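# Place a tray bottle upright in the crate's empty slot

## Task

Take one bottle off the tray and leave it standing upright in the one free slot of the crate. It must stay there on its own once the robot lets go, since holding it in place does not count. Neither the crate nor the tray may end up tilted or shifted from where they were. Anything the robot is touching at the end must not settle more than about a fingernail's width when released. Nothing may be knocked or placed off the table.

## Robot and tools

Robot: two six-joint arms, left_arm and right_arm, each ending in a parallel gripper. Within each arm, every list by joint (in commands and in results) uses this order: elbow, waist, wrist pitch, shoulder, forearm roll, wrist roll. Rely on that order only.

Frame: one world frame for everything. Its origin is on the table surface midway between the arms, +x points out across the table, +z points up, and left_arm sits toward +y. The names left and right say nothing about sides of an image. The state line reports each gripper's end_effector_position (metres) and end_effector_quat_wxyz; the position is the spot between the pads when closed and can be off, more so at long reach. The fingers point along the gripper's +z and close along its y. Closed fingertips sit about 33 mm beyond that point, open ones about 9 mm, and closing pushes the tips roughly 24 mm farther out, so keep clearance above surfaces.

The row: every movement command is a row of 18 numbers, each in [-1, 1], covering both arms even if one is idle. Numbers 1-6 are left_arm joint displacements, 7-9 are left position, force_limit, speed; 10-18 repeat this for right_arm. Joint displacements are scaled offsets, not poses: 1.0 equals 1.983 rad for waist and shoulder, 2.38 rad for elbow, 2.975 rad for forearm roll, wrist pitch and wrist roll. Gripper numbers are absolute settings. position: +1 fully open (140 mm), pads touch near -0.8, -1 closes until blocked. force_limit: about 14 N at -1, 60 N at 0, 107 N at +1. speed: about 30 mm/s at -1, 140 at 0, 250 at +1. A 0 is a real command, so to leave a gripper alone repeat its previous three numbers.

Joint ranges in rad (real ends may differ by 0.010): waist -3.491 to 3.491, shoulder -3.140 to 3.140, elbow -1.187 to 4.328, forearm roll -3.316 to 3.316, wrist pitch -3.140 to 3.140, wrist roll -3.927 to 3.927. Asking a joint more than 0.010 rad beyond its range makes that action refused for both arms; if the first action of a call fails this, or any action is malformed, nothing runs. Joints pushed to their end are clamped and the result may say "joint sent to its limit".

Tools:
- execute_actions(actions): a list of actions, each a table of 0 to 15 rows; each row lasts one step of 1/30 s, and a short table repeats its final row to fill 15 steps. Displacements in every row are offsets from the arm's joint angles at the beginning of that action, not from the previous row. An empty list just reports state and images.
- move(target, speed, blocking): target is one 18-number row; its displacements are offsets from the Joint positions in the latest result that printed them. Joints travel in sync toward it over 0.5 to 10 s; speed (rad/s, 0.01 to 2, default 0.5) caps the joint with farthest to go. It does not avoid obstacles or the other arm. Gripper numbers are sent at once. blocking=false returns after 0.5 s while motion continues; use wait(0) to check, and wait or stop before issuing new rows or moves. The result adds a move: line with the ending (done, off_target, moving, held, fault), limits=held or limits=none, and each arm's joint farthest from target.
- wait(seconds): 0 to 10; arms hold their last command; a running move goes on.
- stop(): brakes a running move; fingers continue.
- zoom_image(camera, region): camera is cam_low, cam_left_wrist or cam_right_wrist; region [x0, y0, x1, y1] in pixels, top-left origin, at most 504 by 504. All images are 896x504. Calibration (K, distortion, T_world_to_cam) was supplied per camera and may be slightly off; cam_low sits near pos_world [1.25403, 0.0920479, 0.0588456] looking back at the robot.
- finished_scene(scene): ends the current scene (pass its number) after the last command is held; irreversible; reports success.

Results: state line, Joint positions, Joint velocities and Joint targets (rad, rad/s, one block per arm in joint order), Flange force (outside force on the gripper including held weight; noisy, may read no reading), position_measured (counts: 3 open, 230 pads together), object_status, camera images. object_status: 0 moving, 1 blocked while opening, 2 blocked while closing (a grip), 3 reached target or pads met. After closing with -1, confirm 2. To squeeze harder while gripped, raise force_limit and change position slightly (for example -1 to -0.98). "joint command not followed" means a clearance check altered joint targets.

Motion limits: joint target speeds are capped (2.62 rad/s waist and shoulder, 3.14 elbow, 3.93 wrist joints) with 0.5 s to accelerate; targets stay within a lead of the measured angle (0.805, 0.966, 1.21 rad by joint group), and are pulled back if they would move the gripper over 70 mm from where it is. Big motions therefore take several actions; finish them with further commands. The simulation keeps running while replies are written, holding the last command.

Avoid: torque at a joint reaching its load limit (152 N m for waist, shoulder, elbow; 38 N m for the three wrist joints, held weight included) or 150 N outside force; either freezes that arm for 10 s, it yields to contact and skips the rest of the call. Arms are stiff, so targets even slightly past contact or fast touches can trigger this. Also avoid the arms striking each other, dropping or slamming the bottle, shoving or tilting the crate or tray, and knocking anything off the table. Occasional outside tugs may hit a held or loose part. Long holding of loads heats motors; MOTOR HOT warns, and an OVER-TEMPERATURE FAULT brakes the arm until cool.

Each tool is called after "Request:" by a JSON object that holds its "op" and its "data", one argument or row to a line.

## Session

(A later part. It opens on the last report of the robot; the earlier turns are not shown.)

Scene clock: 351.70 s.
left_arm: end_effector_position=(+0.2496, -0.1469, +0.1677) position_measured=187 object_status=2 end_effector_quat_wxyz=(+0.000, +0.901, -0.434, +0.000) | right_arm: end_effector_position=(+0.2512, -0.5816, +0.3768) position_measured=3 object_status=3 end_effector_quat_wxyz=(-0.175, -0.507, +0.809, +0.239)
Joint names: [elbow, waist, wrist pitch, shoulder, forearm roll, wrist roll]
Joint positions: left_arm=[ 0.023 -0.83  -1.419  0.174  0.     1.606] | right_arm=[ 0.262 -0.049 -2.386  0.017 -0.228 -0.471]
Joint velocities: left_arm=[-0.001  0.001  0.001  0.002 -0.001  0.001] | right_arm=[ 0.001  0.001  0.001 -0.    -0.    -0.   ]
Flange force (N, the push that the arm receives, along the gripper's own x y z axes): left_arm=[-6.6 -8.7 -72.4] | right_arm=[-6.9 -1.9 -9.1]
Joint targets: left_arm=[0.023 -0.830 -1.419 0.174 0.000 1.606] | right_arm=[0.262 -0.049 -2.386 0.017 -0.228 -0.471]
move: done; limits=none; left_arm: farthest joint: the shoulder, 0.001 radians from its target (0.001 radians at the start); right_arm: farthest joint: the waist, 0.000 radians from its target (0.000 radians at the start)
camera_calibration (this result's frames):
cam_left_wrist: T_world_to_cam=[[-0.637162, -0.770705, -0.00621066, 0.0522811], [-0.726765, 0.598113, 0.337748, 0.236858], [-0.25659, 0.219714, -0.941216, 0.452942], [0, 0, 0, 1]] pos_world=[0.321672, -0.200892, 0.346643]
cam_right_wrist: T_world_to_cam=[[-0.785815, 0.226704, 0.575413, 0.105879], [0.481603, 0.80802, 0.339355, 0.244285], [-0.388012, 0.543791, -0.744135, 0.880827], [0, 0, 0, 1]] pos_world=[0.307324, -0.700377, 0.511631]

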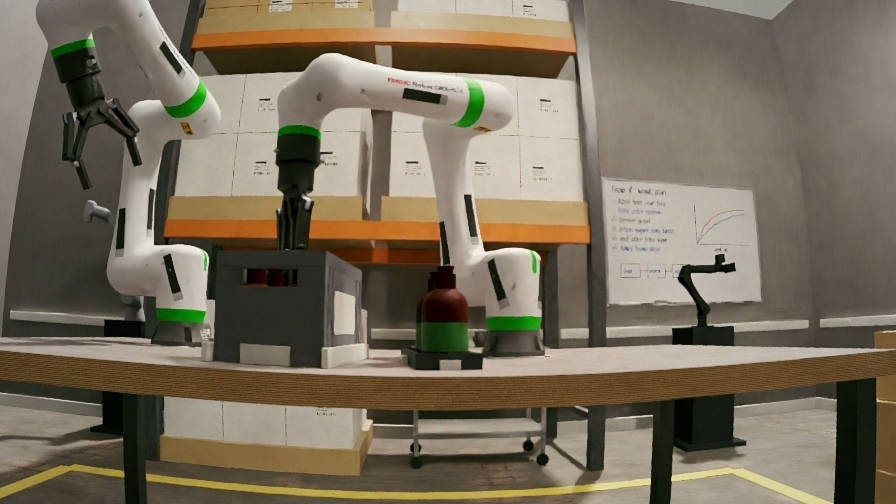

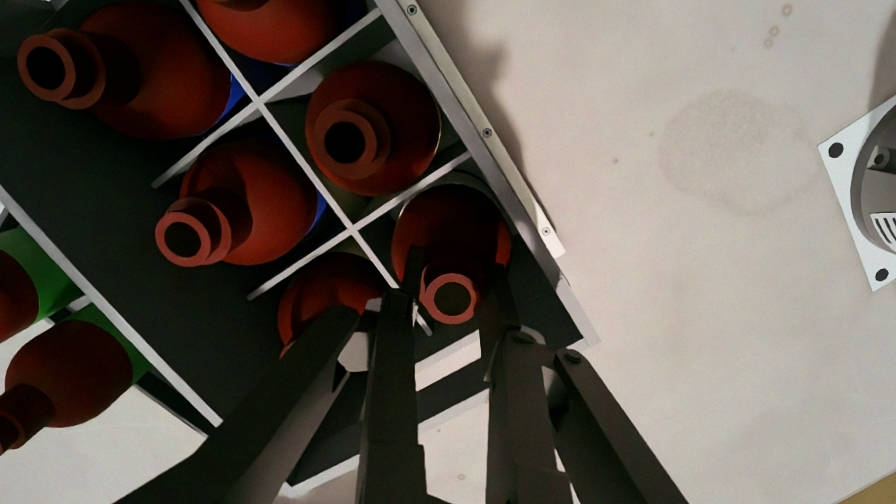

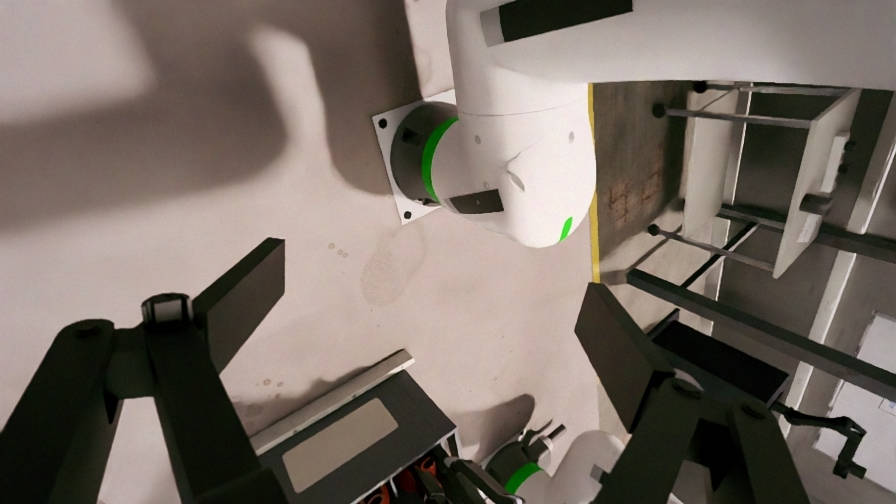

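Contact. Release, then retreat.

Request:
{"op": "move", "data": {
  "target": [0.0007,0,-0.0006,-0.0001,0,0,-0.2,0.6,0,0,0,0,0,0,0,1,0,0],
  "speed": 0.02
}}

Request:
{"op": "move", "data": {
  "target": [0.055,0,-0.047,-0.005,0,0,-0.2,0.6,0,0,0,0,0,0,0,1,0,0],
  "speed": 0.3
}}

Scene clock: 356.53 s.
left_arm: end_effector_position=(+0.2496, -0.1470, +0.1685) position_measured=154 object_status=3 end_effector_quat_wxyz=(+0.000, +0.901, -0.434, +0.000) | right_arm: end_effector_position=(+0.2512, -0.5816, +0.3768) position_measured=3 object_status=3 end_effector_quat_wxyz=(-0.175, -0.507, +0.809, +0.239)
Joint names: [elbow, waist, wrist pitch, shoulder, forearm roll, wrist roll]
Joint positions: left_arm=[ 0.025 -0.83  -1.421  0.174  0.     1.606] | right_arm=[ 0.262 -0.049 -2.386  0.017 -0.228 -0.471]
Joint velocities: left_arm=[ 0.     0.001  0.001  0.    -0.001 -0.002] | right_arm=[-0.001 -0.001 -0.    -0.     0.001 -0.001]
Flange force (N, the push that the arm receives, along the gripper's own x y z axes): left_arm=[-6.1 -0.4 -0.2] | right_arm=[-5.5 -2.1 -7.5]
Joint targets: left_arm=[0.025 -0.830 -1.421 0.174 0.000 1.606] | right_arm=[0.262 -0.049 -2.386 0.017 -0.228 -0.471]
move: done; limits=none; left_arm: farthest joint: the waist, 0.000 radians from its target (0.000 radians at the start); right_arm: farthest joint: the waist, 0.000 radians from its target (0.000 radians at the start)
camera_calibration (this result's frames):
cam_left_wrist: T_world_to_cam=[[-0.637164, -0.770704, -0.00619627, 0.0522683], [-0.726777, 0.598133, 0.337686, 0.236668], [-0.256549, 0.219664, -0.941239, 0.453692], [0, 0, 0, 1]] pos_world=[0.321703, -0.200936, 0.347437]
cam_right_wrist: T_world_to_cam=[[-0.785815, 0.226704, 0.575413, 0.105879], [0.481603, 0.80802, 0.339356, 0.244285], [-0.388012, 0.543792, -0.744135, 0.880827], [0, 0, 0, 1]] pos_world=[0.307324, -0.700377, 0.511631]

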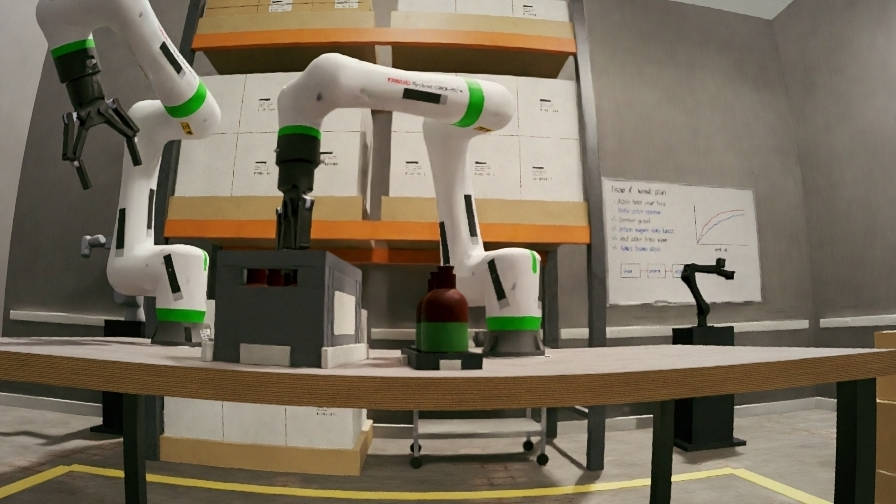

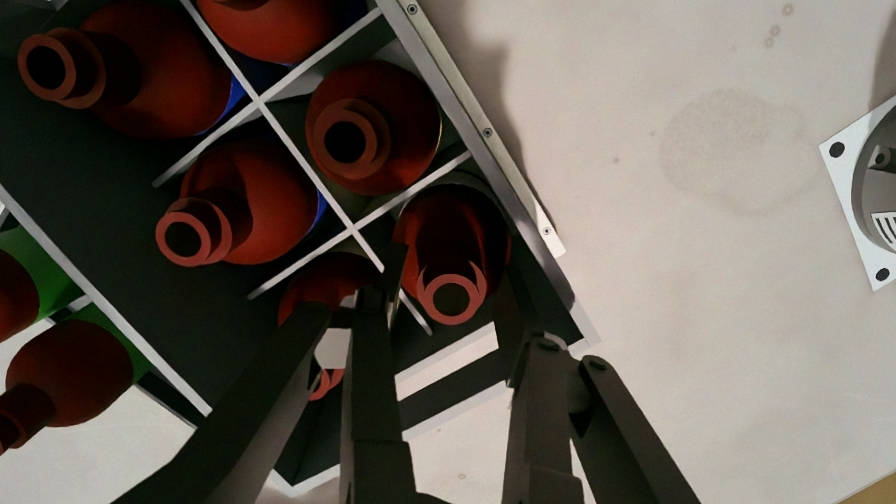

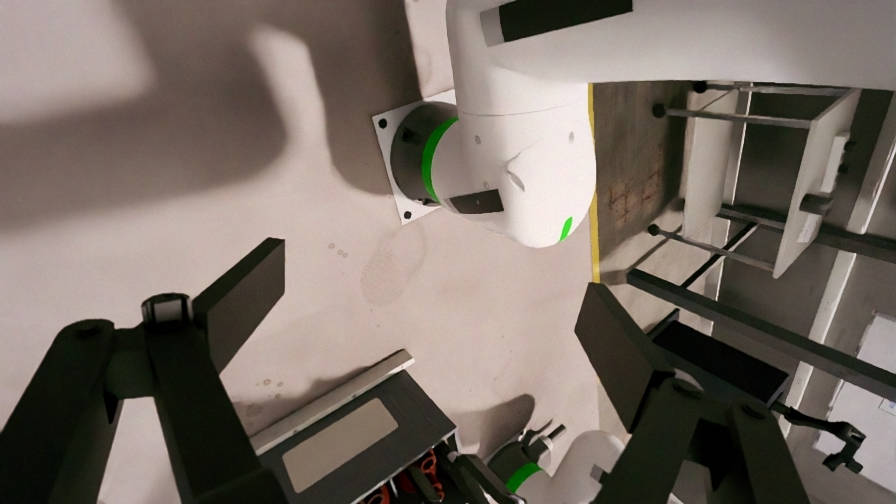

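Scene clock: 357.47 s.
left_arm: end_effector_position=(+0.2502, -0.1479, +0.2295) position_measured=154 object_status=3 end_effector_quat_wxyz=(+0.001, +0.901, -0.434, +0.001) | right_arm: end_effector_position=(+0.2512, -0.5816, +0.3768) position_measured=3 object_status=3 end_effector_quat_wxyz=(-0.175, -0.507, +0.809, +0.239)
Joint names: [elbow, waist, wrist pitch, shoulder, forearm roll, wrist roll]
Joint positions: left_arm=[ 0.155 -0.83  -1.561  0.164  0.     1.606] | right_arm=[ 0.262 -0.049 -2.386  0.017 -0.228 -0.471]
Joint velocities: left_arm=[ 0.002  0.    -0.003 -0.001 -0.001 -0.001] | right_arm=[ 0.001  0.001  0.001 -0.     0.001 -0.   ]
Flange force (N, the push that the arm receives, along the gripper's own x y z axes): left_arm=[-8.2 -0.7 3.6] | right_arm=[-5.1 -1.2 -6.6]
Joint targets: left_arm=[0.156 -0.830 -1.561 0.164 0.000 1.606] | right_arm=[0.262 -0.049 -2.386 0.017 -0.228 -0.471]
move: done; limits=none; left_arm: farthest joint: the elbow, 0.001 radians from its target (0.131 radians at the start); right_arm: farthest joint: the waist, 0.000 radians from its target (0.000 radians at the start)
camera_calibration (this result's frames):
cam_left_wrist: T_world_to_cam=[[-0.637186, -0.770687, -0.0059129, 0.0523113], [-0.726938, 0.598432, 0.33681, 0.217368], [-0.256037, 0.218909, -0.941554, 0.51124], [0, 0, 0, 1]] pos_world=[0.322242, -0.20168, 0.408458]
cam_right_wrist: T_world_to_cam=[[-0.785815, 0.226704, 0.575413, 0.105879], [0.481603, 0.80802, 0.339355, 0.244285], [-0.388012, 0.543791, -0.744136, 0.880827], [0, 0, 0, 1]] pos_world=[0.307324, -0.700377, 0.511631]

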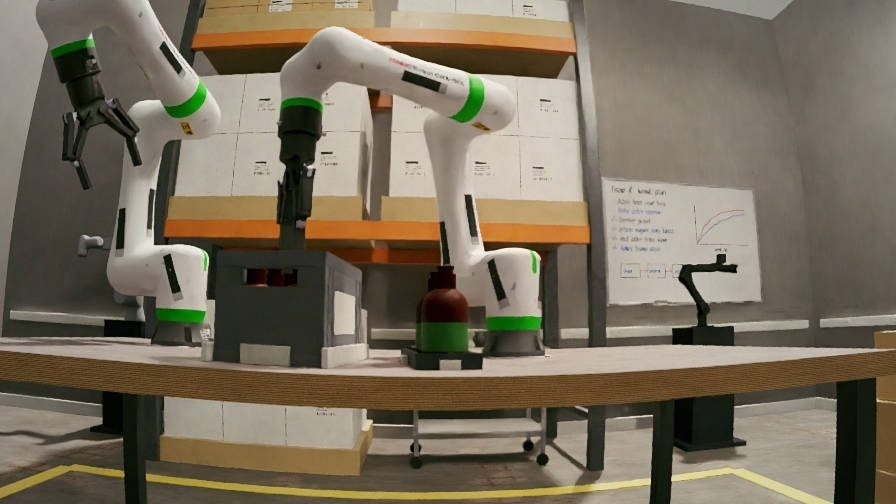

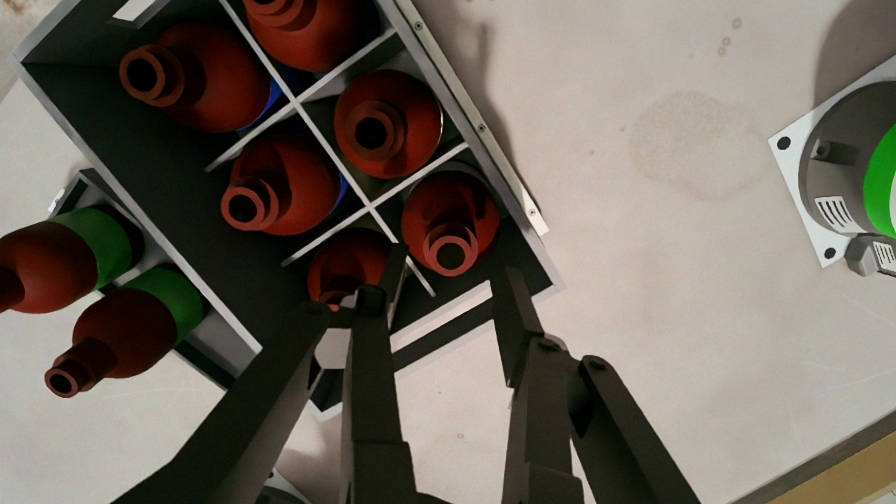

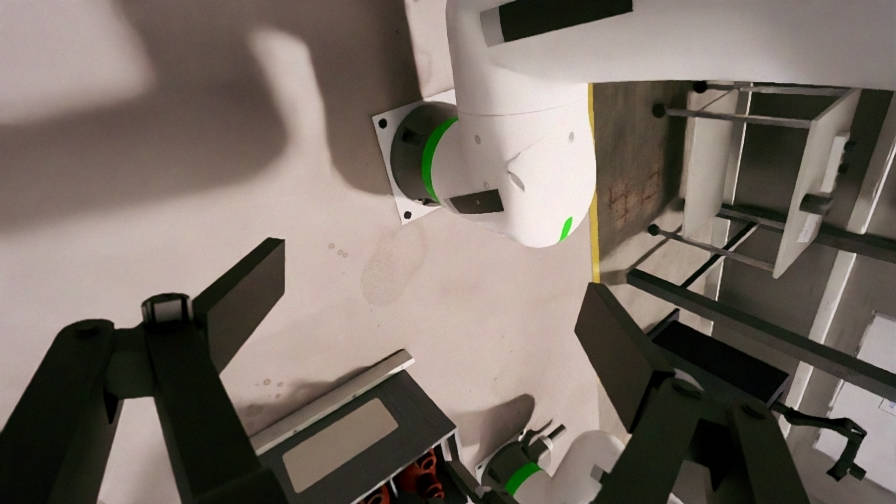

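Request:
{"op": "finished_scene", "data": {
  "scene": 1
}}

The scene is finished: the task was done.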